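# Move the parcel from the cart into the desk letter tray

## Task

Take the parcel off the cart and set it in the letter tray on the desk so that all of it sits within the tray's walls. Release it and move the robot away afterwards. The parcel must stay there without the robot holding it. The robot must not topple or be left leaning.

## Robot and tools

Robot: a Rainbow Robotics RB-Y1. It has a wheeled base with two drive wheels and two rear casters, a folding torso (the leg bends at ankle, knee and hip), a head with pan and tilt, and two 7-joint arms, each ending in a parallel gripper. The base measures 0.66 m by 0.58 m, and its front edge sits 0.10 m ahead of the drive axle. Loose objects may get an occasional small shove from outside.

Frames: the base frame has its origin on the floor between the drive wheels, with x forward, y left and z up. The chest, left_hand and right_hand poses are reported in this frame. A hand point lies midway between the finger pads; the fingers point along its -z axis and close along its x axis. Reported hand positions can be off, more so with the arm stretched out. The odometry frame is the base frame at the start. base_odometry counts wheel rotation, so wheel slip shows up as travel. Heading is positive to the left, from -3.142 to 3.142.

execute_actions(actions, cameras): actions is a list holding one action or none. An empty list only returns the state and images. An action may contain:
- base: exactly one key. translate_m is a relative straight drive in metres, forward positive, -3 to 3. rotate_rad is a relative turn in place in radians, left (counter-clockwise seen from above) positive, -3.2 to 3.2. The base cannot move sideways. A drive or turn that would need over 8.667 s at its top speed is refused.
- joints: a single dictionary covering both arms, the torso, the head and the grippers, keyed by joint name. Each value is an absolute target, in radians, or in metres for a gripper.
- speeds: caps for this action only. translate_m takes 0.05 to 0.4 m/s and rotate_rad 0.1 to 1.509 rad/s; the defaults are the maxima.
- min_time_s: 0.1 to 8. This is the shortest duration for each arm and head motion.
All the parts move at the same moment. cameras may be head_camera, left_wrist_camera, right_wrist_camera or all; leaving it out or null gives all, and [] gives none. An unknown key, a bad camera name or an out-of-range value makes the whole call be rejected with no motion. A joint left out of an action may still be driving toward an earlier target.

Joint ranges (done tolerance ±0.02, grippers ±0.004):
- torso_squat_rad 0 to 1.2: 0 is upright, more lowers the chest while keeping it level.
- torso_shift_rad -0.3 to 0.6: positive pushes the hips forward.
- torso_pitch_rad -0.2 to 1.4: positive leans the chest forward.
- torso_yaw_rad -1.5 to 1.5: positive turns left.
- shoulder_pitch -2.356 to 2.356: 0 points the arm down, negative raises it forward and up.
- left_shoulder_roll_rad 0 to 3.141 and right_shoulder_roll_rad -3.141 to 0: each lifts its arm outward.
- shoulder_yaw -2.094 to 2.094: positive swings a bent forearm left, for both arms.
- elbow -2.617 to 0.01: 0 is straight, negative bends.
- forearm_roll -3.141 to 3.141.
- wrist_pitch -1.57 to 1.919: negative tips the hand forward.
- hand_roll -2.705 to 2.705.
- grippers 0 to 0.1 m of opening.
- head_pan_rad -0.523 to 0.523: positive is left.
- head_tilt_rad -0.35 to 1.57: positive looks down.
The roll joints on both arms are positive counter-clockwise seen from above on a hanging arm. Top speeds are 1 rad/s for arm joints (1.5 for forearm_roll, wrist_pitch and hand_roll), 1.5 for the head, 0.3 for squat and pitch, 0.15 for shift, 0.6 for torso yaw and 0.1 m/s for the grippers.

The torso must also obey: squat+shift <= 1.52; squat-shift+pitch <= 1.57; shift+0.5pitch-0.4squat <= 0.7; shift+0.3pitch-0.5squat <= 0.39. A command that breaks one of these stops partway and reports off_target.

To grasp, command a gripper opening at least 0.005 m narrower than the object. The off_target that follows is expected.

Result lines: base_status and joint_status give how each motion ended.
- done: reached. For the base it only means the wheels finished turning.
- off_target: came to rest short and may still be pushing.
- limit_stop_at_<name>: a built-in limit stopped it. limit_stop_at_own_body means the self-collision guard stopped it before contact; move the arm and torso apart.
- contact_stop: hit something firm, or could not lift the load.
- time_out: took far too long.
- stopped_with_arm: the torso halted because an arm had a contact stop.
A contact_stop, time_out or stopped_with_arm freezes the whole group (the torso, or that arm's seven joints), and the group drops its targets. "joint command not followed" with a cause line means an arm's targets were held back by the arm-collision check; the rest of the action, grippers included, still ran, and the arm may retry those targets later. on_its_own lists what this call did not command; "held at" gives the held target, not the actual position. After any stop, back off first in a separate action, arms before torso. Exception: if both hands hold one object and the torso contact-stops at once with nothing in the way, resend every arm joint at its current reading and then repeat the torso command. If a call stops, any further robot calls in the same reply are skipped. Motor temperatures are listed per arm in joint order.

Cautions:
- The base keeps driving into furniture. The bent leg can reach past the front edge, and a leg pressing on furniture can shove the robot backward without any odometry change.
- Each arm is rated for 3 kg. Heavy loads held far forward can tip the robot, and nothing stops that.
- Never let the arms strike or squeeze each other; the collision check does not cover hands or fingers.
- Joint torque reaching its limit (shoulders 65.1, elbow 33.4, wrist joints 23.2 N m) freezes the robot for 10 s.
- Motors above 65 °C give a warning, and at 80 °C the arm's brakes lock until it cools; after that, send the targets again.
- Avoid dropping, slipping, slamming or hard pushing.
- While you think the robot keeps its last command, and a base move is measured from the last reported position.

Other tools: wait(seconds, 0 to 10) lets the scene run and returns state and images. zoom_image(camera, region=[x0,y0,x1,y1]) enlarges a region of at most 504x504 px of that camera's latest image. read_manual(section) returns only licence text. finished_scene(scene) ends the scene for good and reports success.

Cameras: head_camera is 896x504; the wrist cameras are 644x364. The calibration gives OpenCV K and D, and T_world_to_cam maps base-frame points into each camera's frame. Expect small pose errors, larger for the wrist cameras.

Each tool is called after "Call:" by a JSON object that holds its "fn" and its "kwargs".

## Session

Call:
{"fn": "execute_actions", "kwargs": {"actions": []}}

Scene clock: 0.00 s.
Motor temperatures (°C, as the motors report them): left_arm=[31 31 33 33 33 35 33] | right_arm=[34 28 32 28 40 33 31]
base_odometry: x=+0.000 y=+0.000 heading=+0.000 (m, m, rad; odometry frame)
base_status: not commanded
joint_positions: torso_squat_rad=+0.350 torso_shift_rad=-0.001 torso_pitch_rad=+0.000 torso_yaw_rad=+0.001 left_shoulder_pitch_rad=-0.046 left_shoulder_roll_rad=-0.002 left_shoulder_yaw_rad=+0.017 left_elbow_rad=-0.280 left_forearm_roll_rad=-0.008 left_wrist_pitch_rad=-0.044 left_hand_roll_rad=+0.044 left_gripper_m=+0.100 right_shoulder_pitch_rad=+0.040 right_shoulder_roll_rad=-0.016 right_shoulder_yaw_rad=+0.009 right_elbow_rad=-0.303 right_forearm_roll_rad=+0.037 right_wrist_pitch_rad=+0.053 right_hand_roll_rad=-0.007 right_gripper_m=+0.099 head_pan_rad=+0.000 head_tilt_rad=+0.400
joint_status: not commanded
chest: x=-0.2284 y=-0.0004 z=+1.2475 quat_wxyz=(+1.000, +0.000, +0.000, +0.000) (m; base frame)
left_hand: x=-0.0507 y=+0.2188 z=+0.5855 quat_wxyz=(+0.983, -0.004, -0.183, +0.019) (m; base frame)
right_hand: x=-0.1216 y=-0.2328 z=+0.5699 quat_wxyz=(+0.994, -0.010, -0.106, +0.014) (m; base frame)
pictures: head_camera, left_wrist_camera, right_wrist_camera
Images, in order (width x height): head_camera 896x504, left_wrist_camera 644x364, right_wrist_camera 644x364.

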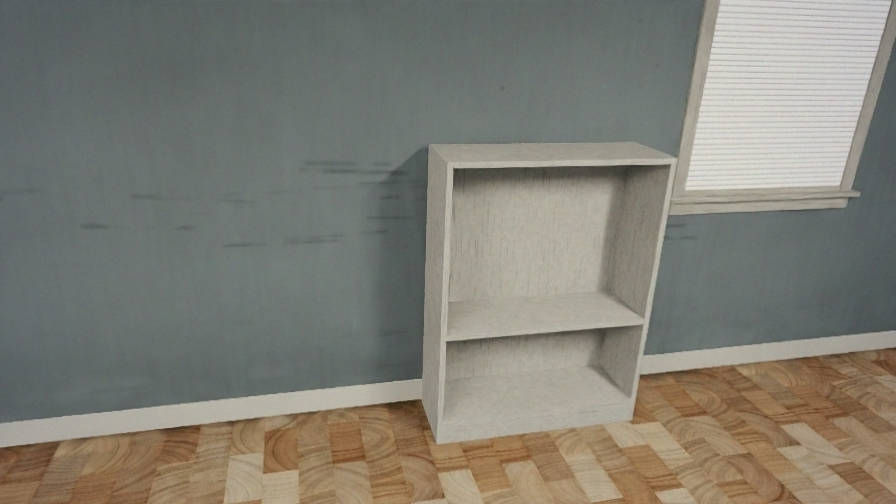

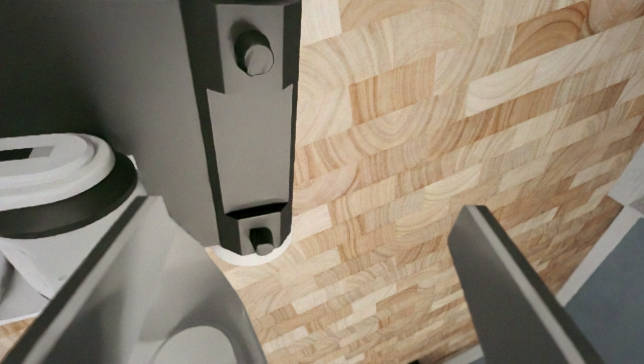

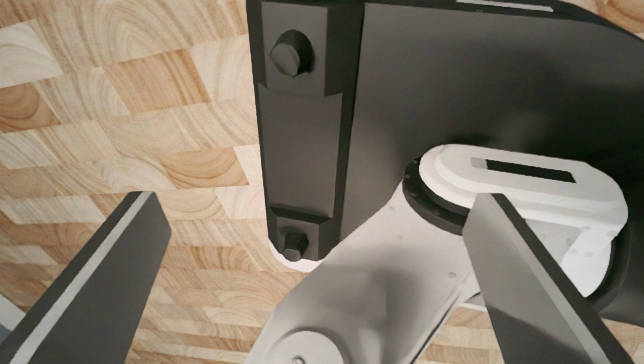

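Call:
{"fn": "execute_actions", "kwargs": {"actions": [{"joints":{"torso_yaw_rad":-0.8,"head_pan_rad":-0.52,"head_tilt_rad":0.55,"left_shoulder_roll_rad":0.2,"right_shoulder_roll_rad":-0.2}}], "cameras": ["head_camera"]}}

Call:
{"fn": "execute_actions", "kwargs": {"actions": [{"joints":{"torso_yaw_rad":0.8,"head_pan_rad":0.52}}], "cameras": ["head_camera"]}}

Scene clock: 6.47 s.
Motor temperatures (°C, as the motors report them): left_arm=[31 31 33 33 33 35 33] | right_arm=[34 28 32 28 40 33 31]
base_odometry: x=+0.000 y=+0.000 heading=+0.000 (m, m, rad; odometry frame)
base_status: not commanded
joint_positions: torso_squat_rad=+0.350 torso_shift_rad=-0.001 torso_pitch_rad=+0.000 torso_yaw_rad=-0.800 left_shoulder_pitch_rad=-0.047 left_shoulder_roll_rad=+0.200 left_shoulder_yaw_rad=+0.017 left_elbow_rad=-0.280 left_forearm_roll_rad=-0.008 left_wrist_pitch_rad=-0.044 left_hand_roll_rad=+0.044 left_gripper_m=+0.100 right_shoulder_pitch_rad=+0.040 right_shoulder_roll_rad=-0.200 right_shoulder_yaw_rad=+0.009 right_elbow_rad=-0.303 right_forearm_roll_rad=+0.037 right_wrist_pitch_rad=+0.053 right_hand_roll_rad=-0.007 right_gripper_m=+0.099 head_pan_rad=-0.520 head_tilt_rad=+0.550
joint_status: all done
chest: x=-0.2284 y=-0.0004 z=+1.2475 quat_wxyz=(+0.921, +0.000, +0.000, -0.389) (m; base frame)
left_hand: x=+0.1614 y=+0.1283 z=+0.6010 quat_wxyz=(+0.903, +0.016, -0.207, -0.377) (m; base frame)
right_hand: x=-0.4209 y=-0.3334 z=+0.5846 quat_wxyz=(+0.922, -0.133, -0.055, -0.361) (m; base frame)
pictures: head_camera
camera_calibration (this result's frames):
head_camera: T_world_to_cam=[[-0.96049, -0.275424, 0.0400045, -0.266575], [-0.168785, 0.462159, -0.870586, 1.29136], [0.221292, -0.842942, -0.490386, 0.684257], [0, 0, 0, 1]] pos_world=[-0.1895, -0.0934457, 1.47046]
Images, in order (width x height): head_camera 896x504.

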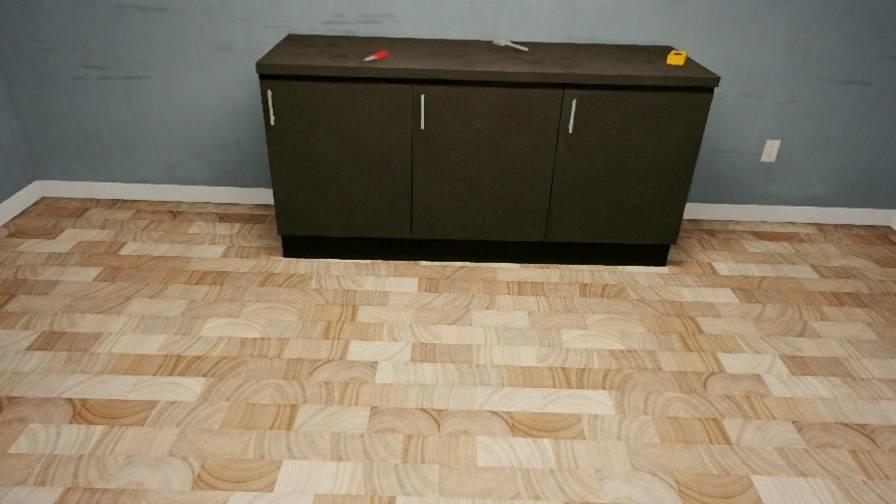

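Scene clock: 9.90 s.
Motor temperatures (°C, as the motors report them): left_arm=[31 31 33 33 33 35 33] | right_arm=[34 28 32 28 40 33 31]
base_odometry: x=+0.000 y=+0.000 heading=+0.000 (m, m, rad; odometry frame)
base_status: not commanded
joint_positions: torso_squat_rad=+0.350 torso_shift_rad=-0.001 torso_pitch_rad=+0.000 torso_yaw_rad=+0.800 left_shoulder_pitch_rad=-0.046 left_shoulder_roll_rad=+0.200 left_shoulder_yaw_rad=+0.017 left_elbow_rad=-0.280 left_forearm_roll_rad=-0.008 left_wrist_pitch_rad=-0.044 left_hand_roll_rad=+0.044 left_gripper_m=+0.100 right_shoulder_pitch_rad=+0.040 right_shoulder_roll_rad=-0.200 right_shoulder_yaw_rad=+0.009 right_elbow_rad=-0.303 right_forearm_roll_rad=+0.037 right_wrist_pitch_rad=+0.053 right_hand_roll_rad=-0.007 right_gripper_m=+0.099 head_pan_rad=+0.520 head_tilt_rad=+0.550
joint_status: all done
chest: x=-0.2284 y=-0.0004 z=+1.2475 quat_wxyz=(+0.921, +0.000, +0.000, +0.389) (m; base frame)
left_hand: x=-0.3679 y=+0.3858 z=+0.6011 quat_wxyz=(+0.899, +0.160, -0.133, +0.385) (m; base frame)
right_hand: x=+0.1108 y=-0.1825 z=+0.5848 quat_wxyz=(+0.901, -0.053, -0.135, +0.410) (m; base frame)
pictures: head_camera
camera_calibration (this result's frames):
head_camera: T_world_to_cam=[[0.974566, -0.220456, 0.0402624, 0.153191], [-0.0737259, -0.485058, -0.871369, 1.31258], [0.211628, 0.846237, -0.488974, 0.6811], [0, 0, 0, 1]] pos_world=[-0.196663, 0.0940762, 1.47061]
Images, in order (width x height): head_camera 896x504.

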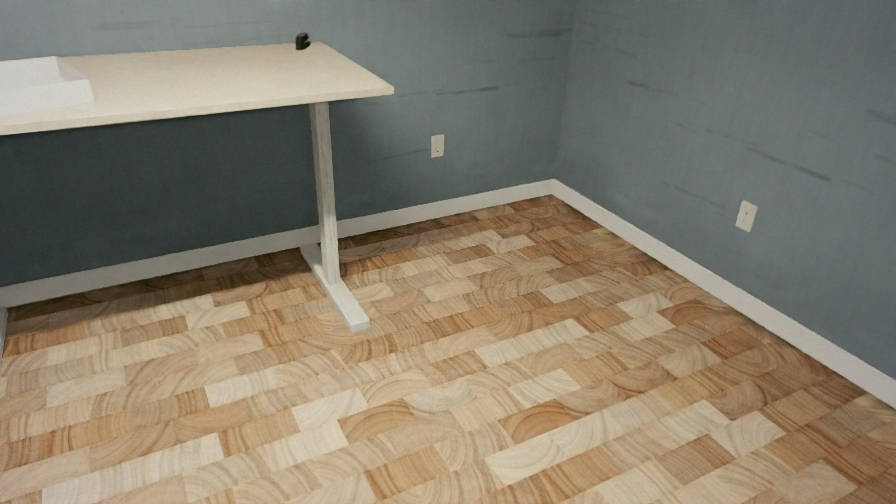

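Call:
{"fn": "execute_actions", "kwargs": {"actions": [{"base":{"rotate_rad":1.9},"joints":{"torso_yaw_rad":0,"head_pan_rad":0.45}}], "cameras": ["head_camera"]}}

Scene clock: 16.93 s.
Motor temperatures (°C, as the motors report them): left_arm=[31 31 33 33 33 35 33] | right_arm=[34 28 32 28 40 33 31]
base_odometry: x=+0.000 y=+0.000 heading=+1.899 (m, m, rad; odometry frame)
base_status: done
joint_positions: torso_squat_rad=+0.350 torso_shift_rad=-0.001 torso_pitch_rad=+0.000 torso_yaw_rad=+0.000 left_shoulder_pitch_rad=-0.047 left_shoulder_roll_rad=+0.200 left_shoulder_yaw_rad=+0.017 left_elbow_rad=-0.280 left_forearm_roll_rad=-0.008 left_wrist_pitch_rad=-0.044 left_hand_roll_rad=+0.044 left_gripper_m=+0.100 right_shoulder_pitch_rad=+0.040 right_shoulder_roll_rad=-0.200 right_shoulder_yaw_rad=+0.009 right_elbow_rad=-0.303 right_forearm_roll_rad=+0.037 right_wrist_pitch_rad=+0.053 right_hand_roll_rad=-0.007 right_gripper_m=+0.099 head_pan_rad=+0.450 head_tilt_rad=+0.550
joint_status: all done
chest: x=-0.2284 y=-0.0005 z=+1.2475 quat_wxyz=(+1.000, +0.000, +0.000, +0.000) (m; base frame)
left_hand: x=-0.0487 y=+0.3689 z=+0.6012 quat_wxyz=(+0.978, +0.096, -0.185, +0.004) (m; base frame)
right_hand: x=-0.1233 y=-0.3703 z=+0.5846 quat_wxyz=(+0.989, -0.101, -0.103, +0.027) (m; base frame)
pictures: head_camera
camera_calibration (this result's frames):
head_camera: T_world_to_cam=[[0.459986, -0.887042, 0.0396099, 0.0375287], [-0.418752, -0.256053, -0.871254, 1.23412], [0.782981, 0.384178, -0.489232, 0.811133], [0, 0, 0, 1]] pos_world=[-0.135574, 0.0376716, 1.47058]
Images, in order (width x height): head_camera 896x504.

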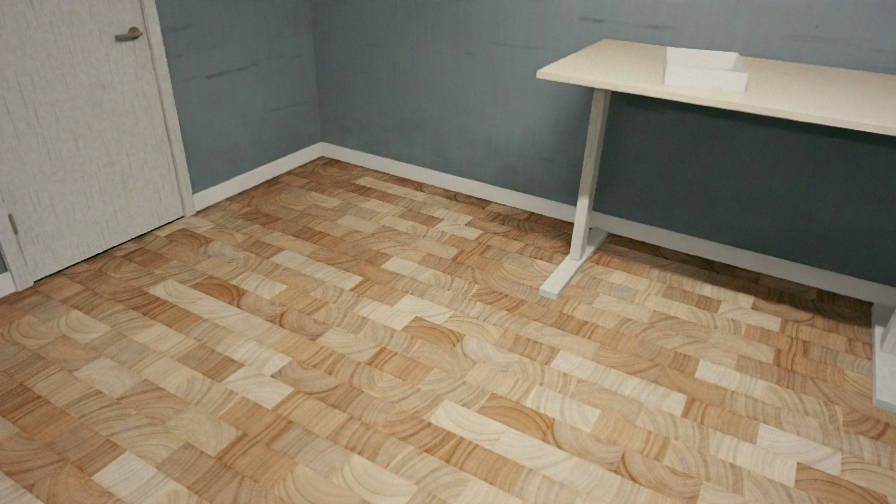

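Call:
{"fn": "execute_actions", "kwargs": {"actions": [{"base":{"rotate_rad":1.3},"joints":{"head_pan_rad":0.3}}], "cameras": ["head_camera"]}}

Scene clock: 23.03 s.
Motor temperatures (°C, as the motors report them): left_arm=[31 31 33 33 33 35 33] | right_arm=[34 28 32 28 40 33 31]
base_odometry: x=+0.000 y=+0.000 heading=-3.084 (m, m, rad; odometry frame)
base_status: done
joint_positions: torso_squat_rad=+0.350 torso_shift_rad=-0.001 torso_pitch_rad=+0.000 torso_yaw_rad=+0.000 left_shoulder_pitch_rad=-0.047 left_shoulder_roll_rad=+0.200 left_shoulder_yaw_rad=+0.017 left_elbow_rad=-0.280 left_forearm_roll_rad=-0.008 left_wrist_pitch_rad=-0.044 left_hand_roll_rad=+0.044 left_gripper_m=+0.100 right_shoulder_pitch_rad=+0.040 right_shoulder_roll_rad=-0.200 right_shoulder_yaw_rad=+0.009 right_elbow_rad=-0.303 right_forearm_roll_rad=+0.037 right_wrist_pitch_rad=+0.053 right_hand_roll_rad=-0.007 right_gripper_m=+0.099 head_pan_rad=+0.300 head_tilt_rad=+0.550
joint_status: all done
chest: x=-0.2284 y=-0.0005 z=+1.2475 quat_wxyz=(+1.000, +0.000, +0.000, +0.000) (m; base frame)
left_hand: x=-0.0487 y=+0.3689 z=+0.6012 quat_wxyz=(+0.978, +0.096, -0.185, +0.004) (m; base frame)
right_hand: x=-0.1233 y=-0.3703 z=+0.5845 quat_wxyz=(+0.989, -0.101, -0.103, +0.027) (m; base frame)
pictures: head_camera
camera_calibration (this result's frames):
head_camera: T_world_to_cam=[[0.322276, -0.94582, 0.039522, 0.00917821], [-0.45243, -0.190564, -0.871202, 1.22714], [0.831532, 0.262887, -0.489331, 0.821223], [0, 0, 0, 1]] pos_world=[-0.130639, 0.0266397, 1.47057]
Images, in order (width x height): head_camera 896x504.

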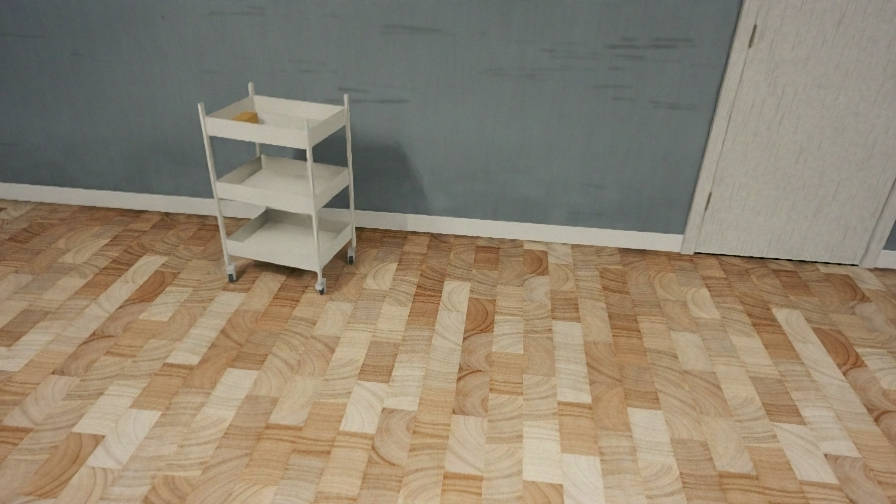

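Call:
{"fn": "execute_actions", "kwargs": {"actions": [{"base":{"rotate_rad":0.59},"joints":{"head_pan_rad":0.1}}], "cameras": []}}

Call:
{"fn": "execute_actions", "kwargs": {"actions": [{"base":{"translate_m":1.65},"joints":{"head_tilt_rad":0.3,"torso_pitch_rad":0.6,"torso_squat_rad":0.3,"left_shoulder_pitch_rad":-1.602,"left_shoulder_roll_rad":0.359,"left_shoulder_yaw_rad":0.349,"left_elbow_rad":-0.7,"left_forearm_roll_rad":0,"left_wrist_pitch_rad":1.7,"left_hand_roll_rad":0,"right_shoulder_pitch_rad":-0.3,"right_shoulder_roll_rad":-0.25}}]}}

Scene clock: 40.93 s.
Motor temperatures (°C, as the motors report them): left_arm=[31 31 33 33 33 35 33] | right_arm=[34 28 32 28 40 33 31]
base_odometry: x=+0.000 y=+0.000 heading=-2.495 (m, m, rad; odometry frame)
base_status: done
joint_positions: torso_squat_rad=+0.350 torso_shift_rad=-0.001 torso_pitch_rad=+0.000 torso_yaw_rad=+0.000 left_shoulder_pitch_rad=-0.047 left_shoulder_roll_rad=+0.200 left_shoulder_yaw_rad=+0.017 left_elbow_rad=-0.280 left_forearm_roll_rad=-0.008 left_wrist_pitch_rad=-0.044 left_hand_roll_rad=+0.044 left_gripper_m=+0.100 right_shoulder_pitch_rad=+0.040 right_shoulder_roll_rad=-0.200 right_shoulder_yaw_rad=+0.009 right_elbow_rad=-0.303 right_forearm_roll_rad=+0.037 right_wrist_pitch_rad=+0.053 right_hand_roll_rad=-0.007 right_gripper_m=+0.099 head_pan_rad=+0.100 head_tilt_rad=+0.550
joint_status: all done
chest: x=-0.2284 y=-0.0005 z=+1.2475 quat_wxyz=(+1.000, +0.000, +0.000, +0.000) (m; base frame)
left_hand: x=-0.0487 y=+0.3689 z=+0.6012 quat_wxyz=(+0.978, +0.096, -0.185, +0.004) (m; base frame)
right_hand: x=-0.1233 y=-0.3703 z=+0.5845 quat_wxyz=(+0.989, -0.101, -0.103, +0.027) (m; base frame)
pictures: none
No camera images: the call's "cameras" was empty. Leave "cameras" out to get every camera's image.

Scene clock: 46.40 s.
Motor temperatures (°C, as the motors report them): left_arm=[31 31 33 33 33 35 33] | right_arm=[34 28 32 28 40 33 31]
base_odometry: x=-1.316 y=-0.995 heading=-2.494 (m, m, rad; odometry frame)
base_status: done
joint_positions: torso_squat_rad=+0.300 torso_shift_rad=-0.001 torso_pitch_rad=+0.600 torso_yaw_rad=+0.000 left_shoulder_pitch_rad=-1.602 left_shoulder_roll_rad=+0.359 left_shoulder_yaw_rad=+0.349 left_elbow_rad=-0.700 left_forearm_roll_rad=+0.000 left_wrist_pitch_rad=+1.700 left_hand_roll_rad=+0.000 left_gripper_m=+0.100 right_shoulder_pitch_rad=-0.300 right_shoulder_roll_rad=-0.250 right_shoulder_yaw_rad=+0.009 right_elbow_rad=-0.303 right_forearm_roll_rad=+0.037 right_wrist_pitch_rad=+0.053 right_hand_roll_rad=-0.007 right_gripper_m=+0.099 head_pan_rad=+0.100 head_tilt_rad=+0.300
joint_status: all done
chest: x=-0.0536 y=-0.0005 z=+1.2046 quat_wxyz=(+0.955, +0.000, +0.295, +0.000) (m; base frame)
left_hand: x=+0.5000 y=+0.2188 z=+0.9216 quat_wxyz=(+1.000, +0.000, -0.002, -0.001) (m; base frame)
right_hand: x=-0.0924 y=-0.3801 z=+0.5271 quat_wxyz=(+0.990, -0.097, +0.029, +0.100) (m; base frame)
pictures: head_camera, left_wrist_camera, right_wrist_camera
camera_calibration (this result's frames):
head_camera: T_world_to_cam=[[0.122423, -0.992055, -0.0289573, 0.0296628], [-0.75286, -0.073815, -0.654028, 1.00559], [0.646695, 0.101869, -0.755916, 0.917055], [0, 0, 0, 1]] pos_world=[0.160383, 0.0102354, 1.35176]
left_wrist_camera: T_world_to_cam=[[0.998844, 0.0417942, 0.0237339, -0.530019], [0.0176542, -0.778325, 0.627613, -0.388618], [0.0447033, -0.626469, -0.778164, 0.918701], [0, 0, 0, 1]] pos_world=[0.495199, 0.295218, 0.971381]
right_wrist_camera: T_world_to_cam=[[-0.974566, -0.207602, 0.0843924, -0.215215], [-0.142673, 0.865185, 0.480728, 0.0920933], [-0.172815, 0.456461, -0.872799, 0.705374], [0, 0, 0, 1]] pos_world=[-0.0747026, -0.446332, 0.58954]
Images, in order (width x height): head_camera 896x504, left_wrist_camera 644x364, right_wrist_camera 644x364.

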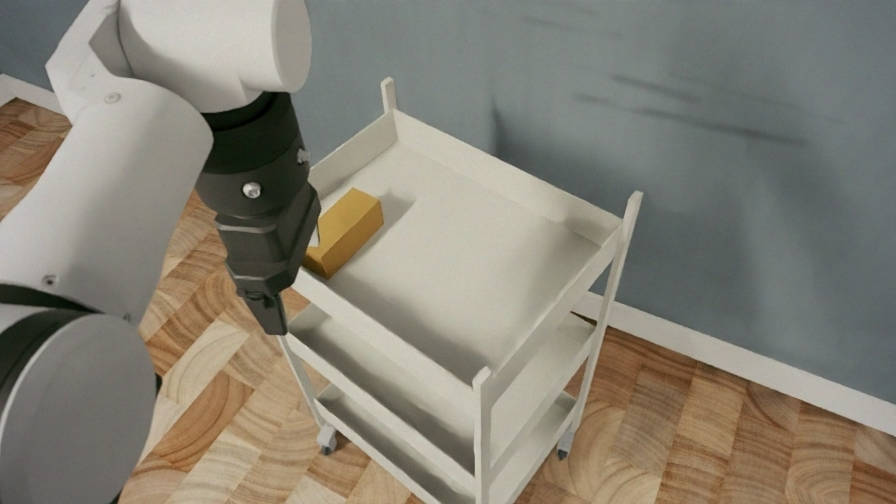

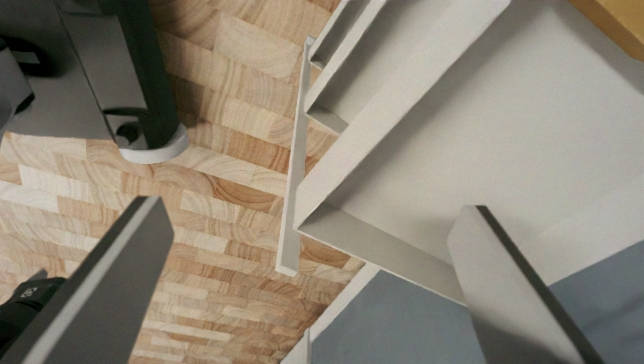

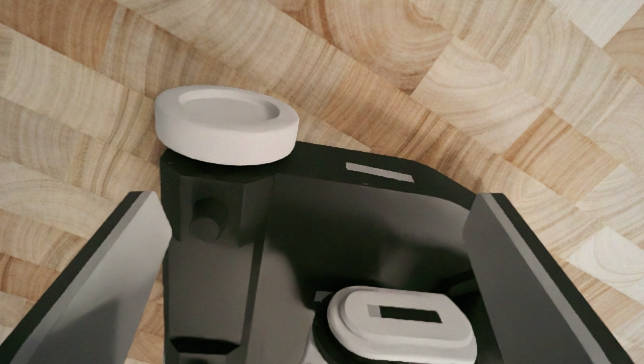

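Call:
{"fn": "execute_actions", "kwargs": {"actions": [{"base":{"translate_m":0.256},"joints":{"torso_yaw_rad":0.06,"torso_squat_rad":0.55,"left_hand_roll_rad":-2.08,"head_tilt_rad":0.5}}], "cameras": ["head_camera","left_wrist_camera"]}}

Scene clock: 57.67 s.
Motor temperatures (°C, as the motors report them): left_arm=[32 31 33 33 33 35 33] | right_arm=[34 28 32 28 40 33 31]
base_odometry: x=-1.521 y=-1.149 heading=-2.494 (m, m, rad; odometry frame)
base_status: done
joint_positions: torso_squat_rad=+0.550 torso_shift_rad=+0.000 torso_pitch_rad=+0.600 torso_yaw_rad=+0.060 left_shoulder_pitch_rad=-1.602 left_shoulder_roll_rad=+0.359 left_shoulder_yaw_rad=+0.349 left_elbow_rad=-0.700 left_forearm_roll_rad=+0.000 left_wrist_pitch_rad=+1.700 left_hand_roll_rad=-2.080 left_gripper_m=+0.100 right_shoulder_pitch_rad=-0.300 right_shoulder_roll_rad=-0.250 right_shoulder_yaw_rad=+0.009 right_elbow_rad=-0.303 right_forearm_roll_rad=+0.037 right_wrist_pitch_rad=+0.053 right_hand_roll_rad=-0.007 right_gripper_m=+0.099 head_pan_rad=+0.100 head_tilt_rad=+0.500
joint_status: all done
chest: x=-0.0536 y=-0.0004 z=+1.1327 quat_wxyz=(+0.955, +0.009, +0.295, +0.029) (m; base frame)
left_hand: x=+0.4883 y=+0.2554 z=+0.8577 quat_wxyz=(+0.527, +0.011, +0.014, -0.850) (m; base frame)
right_hand: x=-0.0739 y=-0.3585 z=+0.4426 quat_wxyz=(+0.989, -0.081, +0.025, +0.125) (m; base frame)
pictures: head_camera, left_wrist_camera
camera_calibration (this result's frames):
head_camera: T_world_to_cam=[[0.176006, -0.981831, -0.0709179, 0.078686], [-0.860933, -0.118601, -0.4947, 0.762263], [0.477301, 0.148126, -0.866165, 1.01732], [0, 0, 0, 1]] pos_world=[0.15684, 0.0169702, 1.26384]
left_wrist_camera: T_world_to_cam=[[-0.405816, -0.913856, -0.0134407, 0.443456], [-0.708601, 0.305312, 0.636136, -0.249219], [-0.577233, 0.267678, -0.77146, 0.962005], [0, 0, 0, 1]] pos_world=[0.558666, 0.223837, 0.906646]
Images, in order (width x height): head_camera 896x504, left_wrist_camera 644x364.

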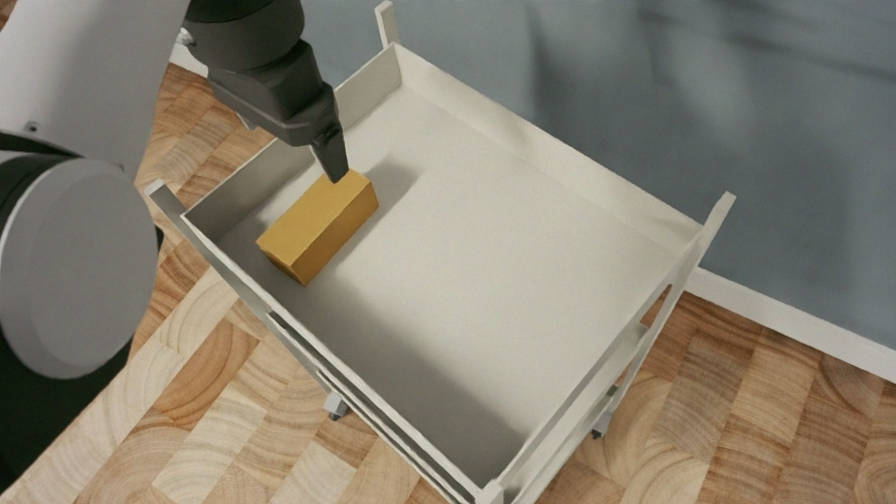

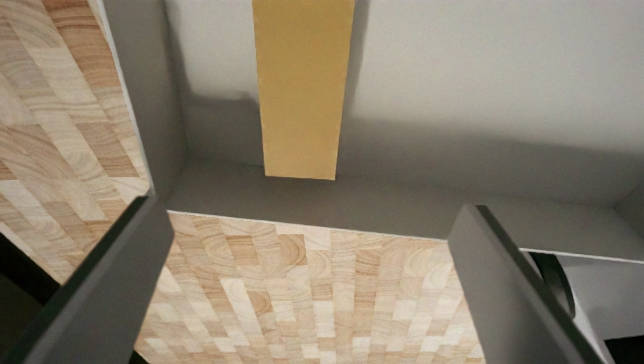

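Call:
{"fn": "execute_actions", "kwargs": {"actions": [{"joints":{"torso_yaw_rad":0.072,"torso_squat_rad":0.8}}], "cameras": ["head_camera","left_wrist_camera"]}}

Scene clock: 65.20 s.
Motor temperatures (°C, as the motors report them): left_arm=[32 31 33 33 33 35 33] | right_arm=[34 28 32 28 40 33 31]
base_odometry: x=-1.521 y=-1.149 heading=-2.494 (m, m, rad; odometry frame)
base_status: not commanded
joint_positions: torso_squat_rad=+0.800 torso_shift_rad=-0.001 torso_pitch_rad=+0.600 torso_yaw_rad=+0.072 left_shoulder_pitch_rad=-1.602 left_shoulder_roll_rad=+0.359 left_shoulder_yaw_rad=+0.349 left_elbow_rad=-0.700 left_forearm_roll_rad=+0.000 left_wrist_pitch_rad=+1.700 left_hand_roll_rad=-2.080 left_gripper_m=+0.100 right_shoulder_pitch_rad=-0.300 right_shoulder_roll_rad=-0.250 right_shoulder_yaw_rad=+0.009 right_elbow_rad=-0.303 right_forearm_roll_rad=+0.037 right_wrist_pitch_rad=+0.053 right_hand_roll_rad=-0.007 right_gripper_m=+0.099 head_pan_rad=+0.100 head_tilt_rad=+0.500
joint_status: all done
chest: x=-0.0536 y=-0.0004 z=+1.0236 quat_wxyz=(+0.955, +0.011, +0.295, +0.034) (m; base frame)
left_hand: x=+0.4857 y=+0.2626 z=+0.7505 quat_wxyz=(+0.531, +0.012, +0.017, -0.847) (m; base frame)
right_hand: x=-0.0703 y=-0.3539 z=+0.3312 quat_wxyz=(+0.988, -0.078, +0.024, +0.130) (m; base frame)
pictures: head_camera, left_wrist_camera
camera_calibration (this result's frames):
head_camera: T_world_to_cam=[[0.185711, -0.979541, -0.0775289, 0.0782704], [-0.859681, -0.123759, -0.495613, 0.709318], [0.475879, 0.158691, -0.865076, 0.921668], [0, 0, 0, 1]] pos_world=[0.15665, 0.0181937, 1.15493]
left_wrist_camera: T_world_to_cam=[[-0.396755, -0.917714, -0.0196643, 0.448875], [-0.711621, 0.293982, 0.638099, -0.18203], [-0.579812, 0.267163, -0.769703, 0.875931], [0, 0, 0, 1]] pos_world=[0.556432, 0.231436, 0.799186]
Images, in order (width x height): head_camera 896x504, left_wrist_camera 644x364.

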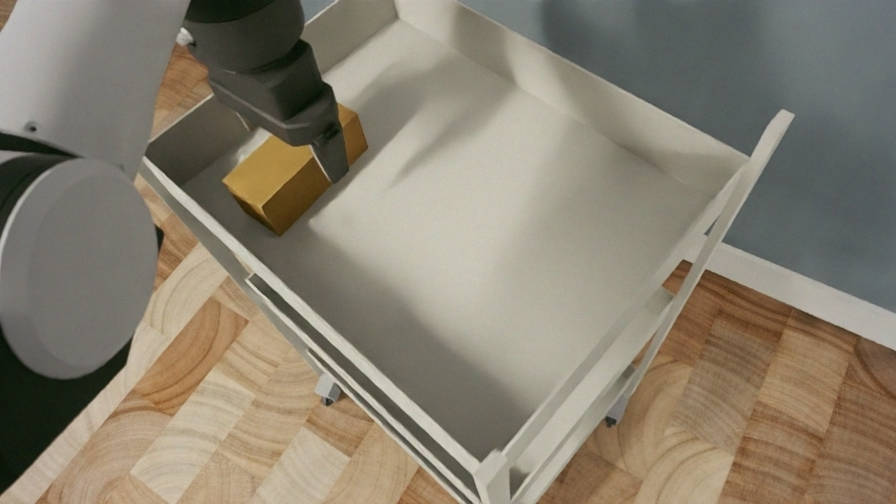

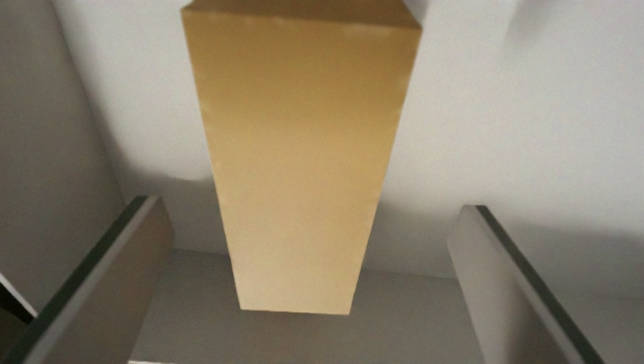

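Call:
{"fn": "execute_actions", "kwargs": {"actions": [{"joints":{"torso_squat_rad":0.895,"right_shoulder_roll_rad":-0.4}}], "cameras": []}}

Call:
{"fn": "execute_actions", "kwargs": {"actions": [{"joints":{"left_gripper_m":0.03}}], "cameras": ["head_camera","left_wrist_camera"]}}

Scene clock: 70.00 s.
Motor temperatures (°C, as the motors report them): left_arm=[32 31 33 33 33 35 33] | right_arm=[34 28 32 28 40 33 31]
base_odometry: x=-1.521 y=-1.149 heading=-2.494 (m, m, rad; odometry frame)
base_status: not commanded
joint_positions: torso_squat_rad=+0.895 torso_shift_rad=-0.001 torso_pitch_rad=+0.600 torso_yaw_rad=+0.072 left_shoulder_pitch_rad=-1.603 left_shoulder_roll_rad=+0.359 left_shoulder_yaw_rad=+0.349 left_elbow_rad=-0.700 left_forearm_roll_rad=+0.000 left_wrist_pitch_rad=+1.700 left_hand_roll_rad=-2.080 left_gripper_m=+0.100 right_shoulder_pitch_rad=-0.300 right_shoulder_roll_rad=-0.400 right_shoulder_yaw_rad=+0.009 right_elbow_rad=-0.303 right_forearm_roll_rad=+0.037 right_wrist_pitch_rad=+0.053 right_hand_roll_rad=-0.007 right_gripper_m=+0.099 head_pan_rad=+0.100 head_tilt_rad=+0.500
joint_status: all done
chest: x=-0.0537 y=-0.0004 z=+0.9738 quat_wxyz=(+0.955, +0.011, +0.295, +0.034) (m; base frame)
left_hand: x=+0.4860 y=+0.2627 z=+0.7013 quat_wxyz=(+0.531, +0.013, +0.016, -0.847) (m; base frame)
right_hand: x=-0.0428 y=-0.4606 z=+0.3062 quat_wxyz=(+0.977, -0.150, +0.018, +0.150) (m; base frame)
pictures: none
No camera images: the call's "cameras" was empty. Leave "cameras" out to get every camera's image.

Scene clock: 71.17 s.
Motor temperatures (°C, as the motors report them): left_arm=[32 31 33 33 33 35 33] | right_arm=[34 28 32 28 40 33 31]
base_odometry: x=-1.521 y=-1.149 heading=-2.494 (m, m, rad; odometry frame)
base_status: not commanded
joint_positions: torso_squat_rad=+0.895 torso_shift_rad=-0.001 torso_pitch_rad=+0.600 torso_yaw_rad=+0.072 left_shoulder_pitch_rad=-1.603 left_shoulder_roll_rad=+0.359 left_shoulder_yaw_rad=+0.349 left_elbow_rad=-0.700 left_forearm_roll_rad=+0.000 left_wrist_pitch_rad=+1.700 left_hand_roll_rad=-2.080 left_gripper_m=+0.051 right_shoulder_pitch_rad=-0.300 right_shoulder_roll_rad=-0.400 right_shoulder_yaw_rad=+0.009 right_elbow_rad=-0.303 right_forearm_roll_rad=+0.037 right_wrist_pitch_rad=+0.053 right_hand_roll_rad=-0.007 right_gripper_m=+0.099 head_pan_rad=+0.100 head_tilt_rad=+0.500
joint_status: left_gripper_m off_target (ended at +0.051, target +0.030)
chest: x=-0.0537 y=-0.0004 z=+0.9738 quat_wxyz=(+0.955, +0.011, +0.295, +0.034) (m; base frame)
left_hand: x=+0.4859 y=+0.2627 z=+0.7011 quat_wxyz=(+0.531, +0.013, +0.016, -0.847) (m; base frame)
right_hand: x=-0.0429 y=-0.4606 z=+0.3062 quat_wxyz=(+0.977, -0.150, +0.018, +0.150) (m; base frame)
pictures: head_camera, left_wrist_camera
camera_calibration (this result's frames):
head_camera: T_world_to_cam=[[0.185811, -0.979524, -0.0774982, 0.0744283], [-0.859535, -0.123819, -0.495851, 0.684794], [0.476102, 0.158747, -0.864943, 0.878508], [0, 0, 0, 1]] pos_world=[0.156515, 0.0182343, 1.10518]
left_wrist_camera: T_world_to_cam=[[-0.396665, -0.917748, -0.0198935, 0.448151], [-0.712216, 0.294014, 0.63742, -0.149688], [-0.579141, 0.267011, -0.77026, 0.838117], [0, 0, 0, 1]] pos_world=[0.556544, 0.231513, 0.749897]
Images, in order (width x height): head_camera 896x504, left_wrist_camera 644x364.

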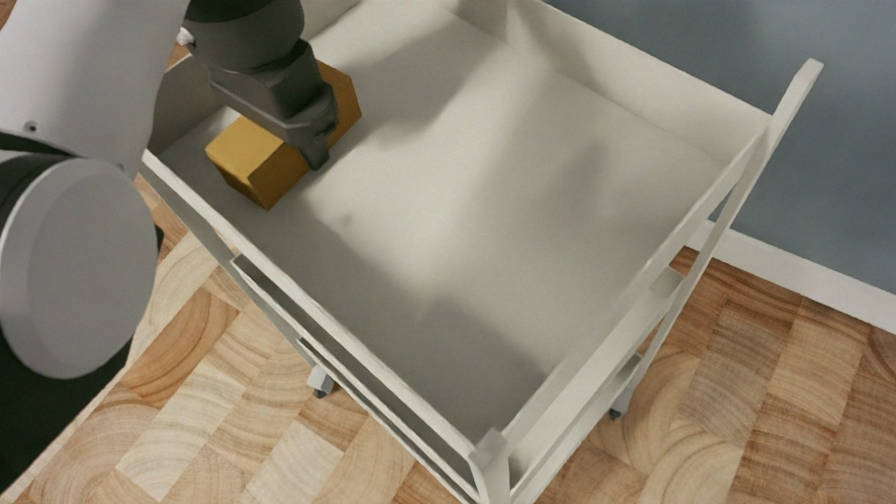

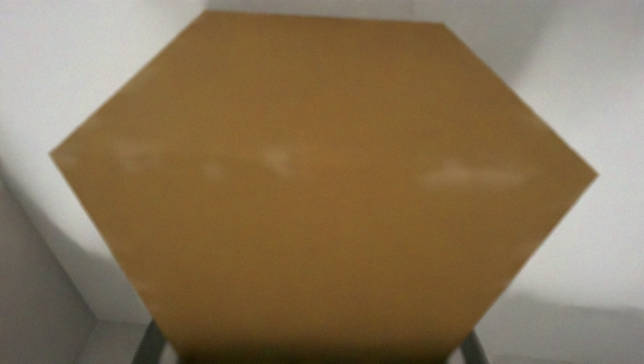

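Call:
{"fn": "execute_actions", "kwargs": {"actions": [{"joints":{"torso_squat_rad":0.45,"right_shoulder_roll_rad":-0.2}}], "cameras": ["left_wrist_camera"]}}

Call:
{"fn": "execute_actions", "kwargs": {"actions": [{"base":{"translate_m":-0.5},"joints":{"torso_squat_rad":0.0,"torso_pitch_rad":0.2,"torso_yaw_rad":0,"left_elbow_rad":-0.4,"left_wrist_pitch_rad":1.8,"left_hand_roll_rad":-1.57,"right_shoulder_pitch_rad":0,"head_tilt_rad":0.2,"head_pan_rad":0},"min_time_s":2}], "cameras": []}}

Call:
{"fn": "execute_actions", "kwargs": {"actions": [{"base":{"rotate_rad":-2.37}}], "cameras": ["head_camera"]}}

Call:
{"fn": "execute_actions", "kwargs": {"actions": [{"base":{"translate_m":1.8}}], "cameras": ["head_camera","left_wrist_camera"]}}

Scene clock: 83.63 s.
Motor temperatures (°C, as the motors report them): left_arm=[32 31 33 33 33 35 33] | right_arm=[34 28 32 28 40 33 31]
base_odometry: x=-1.521 y=-1.149 heading=-2.494 (m, m, rad; odometry frame)
base_status: not commanded
joint_positions: torso_squat_rad=+0.450 torso_shift_rad=-0.001 torso_pitch_rad=+0.600 torso_yaw_rad=+0.072 left_shoulder_pitch_rad=-1.602 left_shoulder_roll_rad=+0.359 left_shoulder_yaw_rad=+0.349 left_elbow_rad=-0.700 left_forearm_roll_rad=+0.000 left_wrist_pitch_rad=+1.700 left_hand_roll_rad=-2.080 left_gripper_m=+0.051 right_shoulder_pitch_rad=-0.300 right_shoulder_roll_rad=-0.200 right_shoulder_yaw_rad=+0.009 right_elbow_rad=-0.303 right_forearm_roll_rad=+0.037 right_wrist_pitch_rad=+0.053 right_hand_roll_rad=-0.007 right_gripper_m=+0.099 head_pan_rad=+0.100 head_tilt_rad=+0.500
joint_status: all done
chest: x=-0.0536 y=-0.0004 z=+1.1662 quat_wxyz=(+0.955, +0.011, +0.295, +0.034) (m; base frame)
left_hand: x=+0.4856 y=+0.2626 z=+0.8930 quat_wxyz=(+0.531, +0.012, +0.017, -0.847) (m; base frame)
right_hand: x=-0.0786 y=-0.3174 z=+0.4690 quat_wxyz=(+0.991, -0.054, +0.026, +0.123) (m; base frame)
pictures: left_wrist_camera
camera_calibration (this result's frames):
left_wrist_camera: T_world_to_cam=[[-0.396652, -0.917764, -0.0194161, 0.451404], [-0.711536, 0.294021, 0.638175, -0.273178], [-0.579985, 0.266949, -0.769646, 0.985635], [0, 0, 0, 1]] pos_world=[0.556328, 0.231488, 0.94169]
Images, in order (width x height): left_wrist_camera 644x364.

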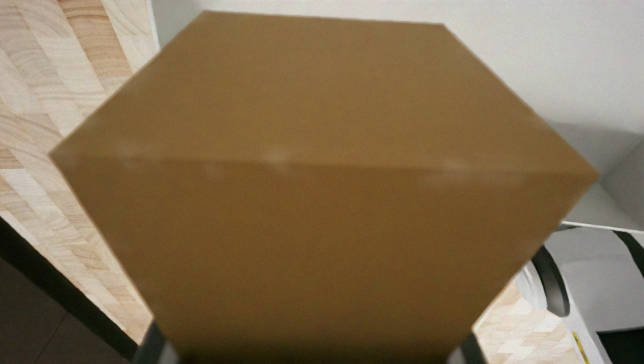

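Scene clock: 86.57 s.
Motor temperatures (°C, as the motors report them): left_arm=[32 31 33 33 33 35 33] | right_arm=[34 28 32 28 40 33 31]
base_odometry: x=-1.122 y=-0.848 heading=-2.493 (m, m, rad; odometry frame)
base_status: done
joint_positions: torso_squat_rad=+0.000 torso_shift_rad=-0.001 torso_pitch_rad=+0.200 torso_yaw_rad=+0.000 left_shoulder_pitch_rad=-1.602 left_shoulder_roll_rad=+0.359 left_shoulder_yaw_rad=+0.349 left_elbow_rad=-0.400 left_forearm_roll_rad=+0.000 left_wrist_pitch_rad=+1.800 left_hand_roll_rad=-1.570 left_gripper_m=+0.051 right_shoulder_pitch_rad=+0.000 right_shoulder_roll_rad=-0.200 right_shoulder_yaw_rad=+0.009 right_elbow_rad=-0.303 right_forearm_roll_rad=+0.037 right_wrist_pitch_rad=+0.053 right_hand_roll_rad=-0.007 right_gripper_m=+0.099 head_pan_rad=+0.000 head_tilt_rad=+0.200
joint_status: all done
chest: x=-0.1670 y=-0.0005 z=+1.2838 quat_wxyz=(+0.995, +0.000, +0.100, +0.000) (m; base frame)
left_hand: x=+0.3835 y=+0.2189 z=+1.1457 quat_wxyz=(+0.707, +0.002, -0.001, -0.707) (m; base frame)
right_hand: x=-0.1653 y=-0.3686 z=+0.6117 quat_wxyz=(+0.994, -0.097, -0.023, +0.042) (m; base frame)
pictures: none
No camera images: the call's "cameras" was empty. Leave "cameras" out to get every camera's image.

Scene clock: 91.23 s.
Motor temperatures (°C, as the motors report them): left_arm=[32 31 33 33 33 35 33] | right_arm=[34 28 32 28 40 33 31]
base_odometry: x=-1.122 y=-0.848 heading=+1.421 (m, m, rad; odometry frame)
base_status: done
joint_positions: torso_squat_rad=+0.000 torso_shift_rad=-0.001 torso_pitch_rad=+0.200 torso_yaw_rad=+0.000 left_shoulder_pitch_rad=-1.602 left_shoulder_roll_rad=+0.359 left_shoulder_yaw_rad=+0.349 left_elbow_rad=-0.400 left_forearm_roll_rad=+0.000 left_wrist_pitch_rad=+1.800 left_hand_roll_rad=-1.570 left_gripper_m=+0.051 right_shoulder_pitch_rad=+0.000 right_shoulder_roll_rad=-0.200 right_shoulder_yaw_rad=+0.009 right_elbow_rad=-0.303 right_forearm_roll_rad=+0.037 right_wrist_pitch_rad=+0.053 right_hand_roll_rad=-0.007 right_gripper_m=+0.099 head_pan_rad=+0.000 head_tilt_rad=+0.200
joint_status: not commanded
chest: x=-0.1670 y=-0.0005 z=+1.2838 quat_wxyz=(+0.995, +0.000, +0.100, +0.000) (m; base frame)
left_hand: x=+0.3835 y=+0.2189 z=+1.1457 quat_wxyz=(+0.707, +0.002, -0.001, -0.707) (m; base frame)
right_hand: x=-0.1653 y=-0.3686 z=+0.6117 quat_wxyz=(+0.994, -0.097, -0.023, +0.042) (m; base frame)
pictures: head_camera
camera_calibration (this result's frames):
head_camera: T_world_to_cam=[[0.0220015, -0.998822, 0.0432418, -0.0616217], [-0.353208, -0.0482287, -0.934301, 1.40076], [0.935286, 0.00528265, -0.353853, 0.562027], [0, 0, 0, 1]] pos_world=[-0.02954, 0.00303891, 1.51027]
Images, in order (width x height): head_camera 896x504.

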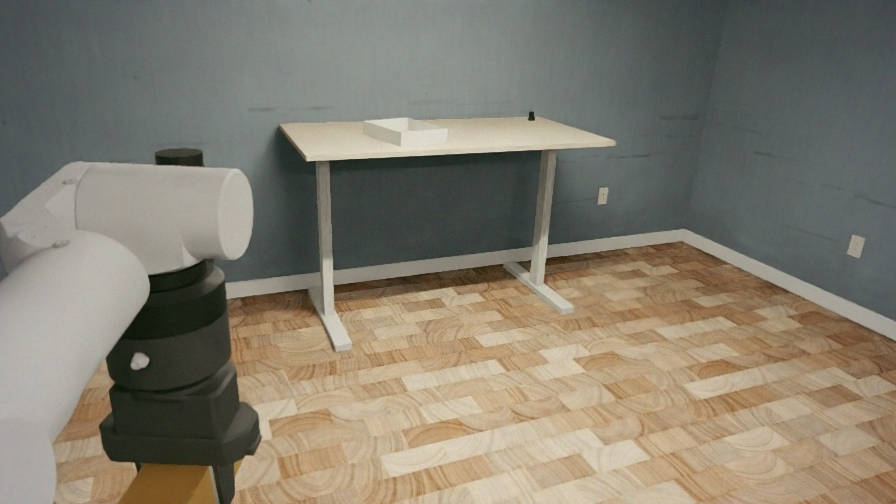

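Scene clock: 97.30 s.
Motor temperatures (°C, as the motors report them): left_arm=[32 31 33 33 33 35 33] | right_arm=[34 28 32 28 40 33 31]
base_odometry: x=-0.852 y=+0.932 heading=+1.420 (m, m, rad; odometry frame)
base_status: done
joint_positions: torso_squat_rad=+0.000 torso_shift_rad=-0.001 torso_pitch_rad=+0.200 torso_yaw_rad=+0.000 left_shoulder_pitch_rad=-1.602 left_shoulder_roll_rad=+0.359 left_shoulder_yaw_rad=+0.349 left_elbow_rad=-0.400 left_forearm_roll_rad=+0.000 left_wrist_pitch_rad=+1.800 left_hand_roll_rad=-1.570 left_gripper_m=+0.051 right_shoulder_pitch_rad=+0.000 right_shoulder_roll_rad=-0.200 right_shoulder_yaw_rad=+0.009 right_elbow_rad=-0.303 right_forearm_roll_rad=+0.037 right_wrist_pitch_rad=+0.053 right_hand_roll_rad=-0.007 right_gripper_m=+0.099 head_pan_rad=+0.000 head_tilt_rad=+0.200
joint_status: not commanded
chest: x=-0.1669 y=-0.0005 z=+1.2838 quat_wxyz=(+0.995, +0.000, +0.100, +0.000) (m; base frame)
left_hand: x=+0.3835 y=+0.2189 z=+1.1456 quat_wxyz=(+0.707, +0.002, -0.001, -0.707) (m; base frame)
right_hand: x=-0.1652 y=-0.3686 z=+0.6117 quat_wxyz=(+0.994, -0.097, -0.023, +0.042) (m; base frame)
pictures: head_camera, left_wrist_camera
camera_calibration (this result's frames):
head_camera: T_world_to_cam=[[0.0220047, -0.998822, 0.0432393, -0.0616191], [-0.353334, -0.0482282, -0.934253, 1.4007], [0.935239, 0.00528011, -0.353979, 0.56211], [0, 0, 0, 1]] pos_world=[-0.0294376, 0.00303861, 1.51025]
left_wrist_camera: T_world_to_cam=[[0.0425379, -0.998916, 0.018917, 0.181065], [-0.780697, -0.0214179, 0.624543, -0.382991], [-0.623461, -0.0413351, -0.780761, 1.22938], [0, 0, 0, 1]] pos_world=[0.45977, 0.223482, 1.19562]
Images, in order (width x height): head_camera 896x504, left_wrist_camera 644x364.

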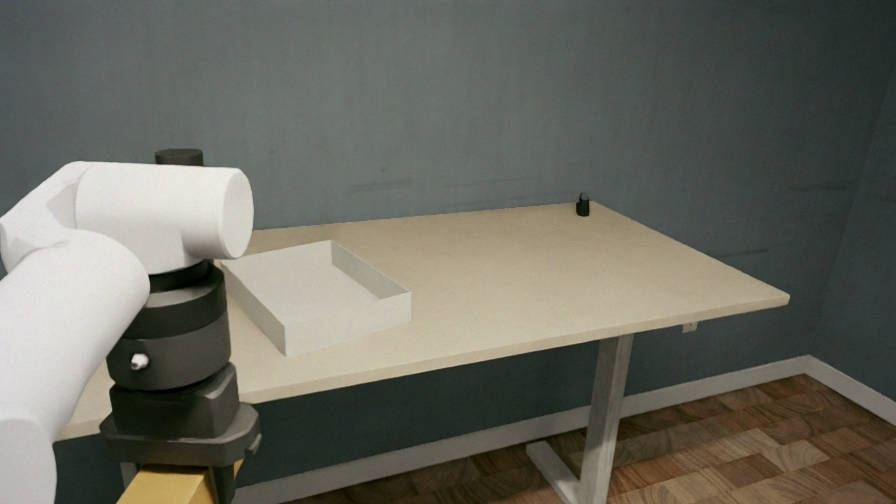

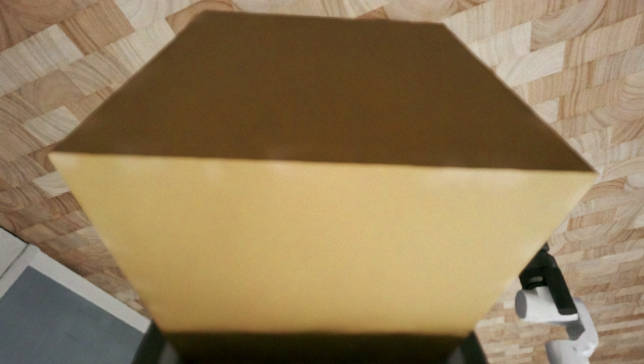

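Call:
{"fn": "execute_actions", "kwargs": {"actions": [{"base":{"translate_m":0.68},"joints":{"torso_yaw_rad":0.07,"left_hand_roll_rad":-0.975,"head_tilt_rad":0.65,"head_pan_rad":0.2}}], "cameras": []}}

Call:
{"fn": "execute_actions", "kwargs": {"actions": [{"joints":{"torso_squat_rad":0.45}}], "cameras": ["head_camera","left_wrist_camera"]}}

Scene clock: 109.57 s.
Motor temperatures (°C, as the motors report them): left_arm=[32 31 33 33 33 35 33] | right_arm=[34 28 32 28 40 33 31]
base_odometry: x=-0.750 y=+1.604 heading=+1.420 (m, m, rad; odometry frame)
base_status: done
joint_positions: torso_squat_rad=+0.000 torso_shift_rad=-0.001 torso_pitch_rad=+0.200 torso_yaw_rad=+0.070 left_shoulder_pitch_rad=-1.602 left_shoulder_roll_rad=+0.359 left_shoulder_yaw_rad=+0.349 left_elbow_rad=-0.400 left_forearm_roll_rad=+0.000 left_wrist_pitch_rad=+1.800 left_hand_roll_rad=-0.975 left_gripper_m=+0.051 right_shoulder_pitch_rad=+0.000 right_shoulder_roll_rad=-0.200 right_shoulder_yaw_rad=+0.009 right_elbow_rad=-0.303 right_forearm_roll_rad=+0.037 right_wrist_pitch_rad=+0.053 right_hand_roll_rad=-0.007 right_gripper_m=+0.099 head_pan_rad=+0.200 head_tilt_rad=+0.650
joint_status: all done
chest: x=-0.1669 y=-0.0004 z=+1.2838 quat_wxyz=(+0.994, +0.004, +0.100, +0.035) (m; base frame)
left_hand: x=+0.3671 y=+0.2580 z=+1.1489 quat_wxyz=(+0.899, +0.007, +0.002, -0.438) (m; base frame)
right_hand: x=-0.1403 y=-0.3583 z=+0.6066 quat_wxyz=(+0.993, -0.089, -0.027, +0.075) (m; base frame)
pictures: none
No camera images: the call's "cameras" was empty. Leave "cameras" out to get every camera's image.

Scene clock: 111.87 s.
Motor temperatures (°C, as the motors report them): left_arm=[32 31 33 33 33 35 33] | right_arm=[34 28 32 28 40 33 31]
base_odometry: x=-0.750 y=+1.604 heading=+1.420 (m, m, rad; odometry frame)
base_status: not commanded
joint_positions: torso_squat_rad=+0.450 torso_shift_rad=-0.001 torso_pitch_rad=+0.200 torso_yaw_rad=+0.070 left_shoulder_pitch_rad=-1.602 left_shoulder_roll_rad=+0.359 left_shoulder_yaw_rad=+0.349 left_elbow_rad=-0.400 left_forearm_roll_rad=+0.000 left_wrist_pitch_rad=+1.800 left_hand_roll_rad=-0.975 left_gripper_m=+0.051 right_shoulder_pitch_rad=+0.000 right_shoulder_roll_rad=-0.200 right_shoulder_yaw_rad=+0.009 right_elbow_rad=-0.303 right_forearm_roll_rad=+0.037 right_wrist_pitch_rad=+0.053 right_hand_roll_rad=-0.007 right_gripper_m=+0.099 head_pan_rad=+0.200 head_tilt_rad=+0.650
joint_status: all done
chest: x=-0.1669 y=-0.0004 z=+1.2141 quat_wxyz=(+0.994, +0.004, +0.100, +0.035) (m; base frame)
left_hand: x=+0.3671 y=+0.2580 z=+1.0793 quat_wxyz=(+0.899, +0.007, +0.002, -0.438) (m; base frame)
right_hand: x=-0.1402 y=-0.3583 z=+0.5369 quat_wxyz=(+0.993, -0.089, -0.027, +0.075) (m; base frame)
pictures: head_camera, left_wrist_camera
camera_calibration (this result's frames):
head_camera: T_world_to_cam=[[0.298844, -0.954017, -0.0233072, 0.0657295], [-0.691193, -0.199546, -0.694574, 0.963144], [0.657985, 0.223679, -0.719043, 1.02125], [0, 0, 0, 1]] pos_world=[-0.0258895, 0.026467, 1.40483]
left_wrist_camera: T_world_to_cam=[[0.648813, -0.760875, 0.0105243, -0.0528032], [-0.602366, -0.5051, 0.618085, -0.287273], [-0.46497, -0.407361, -0.786041, 1.21102], [0, 0, 0, 1]] pos_world=[0.424303, 0.308044, 1.13002]
Images, in order (width x height): head_camera 896x504, left_wrist_camera 644x364.

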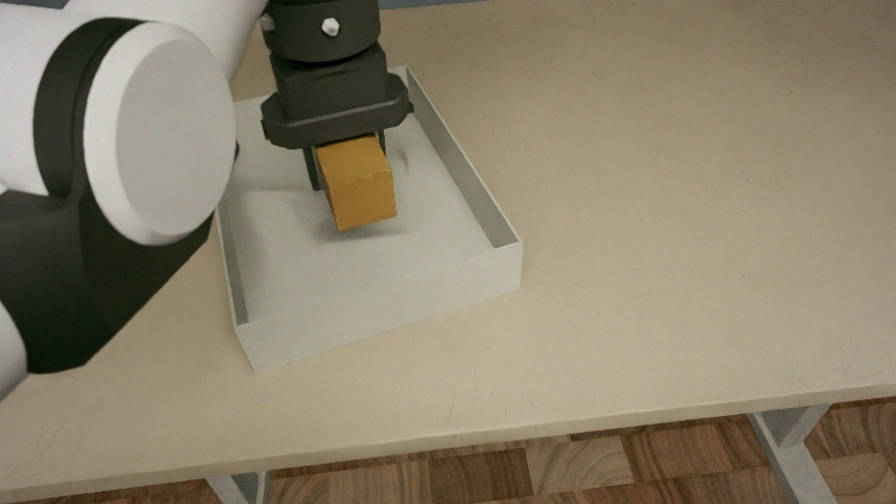

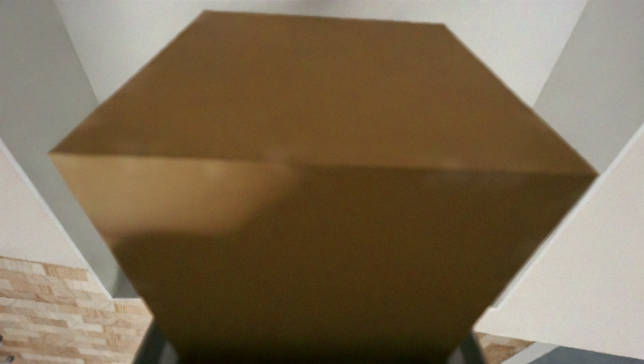

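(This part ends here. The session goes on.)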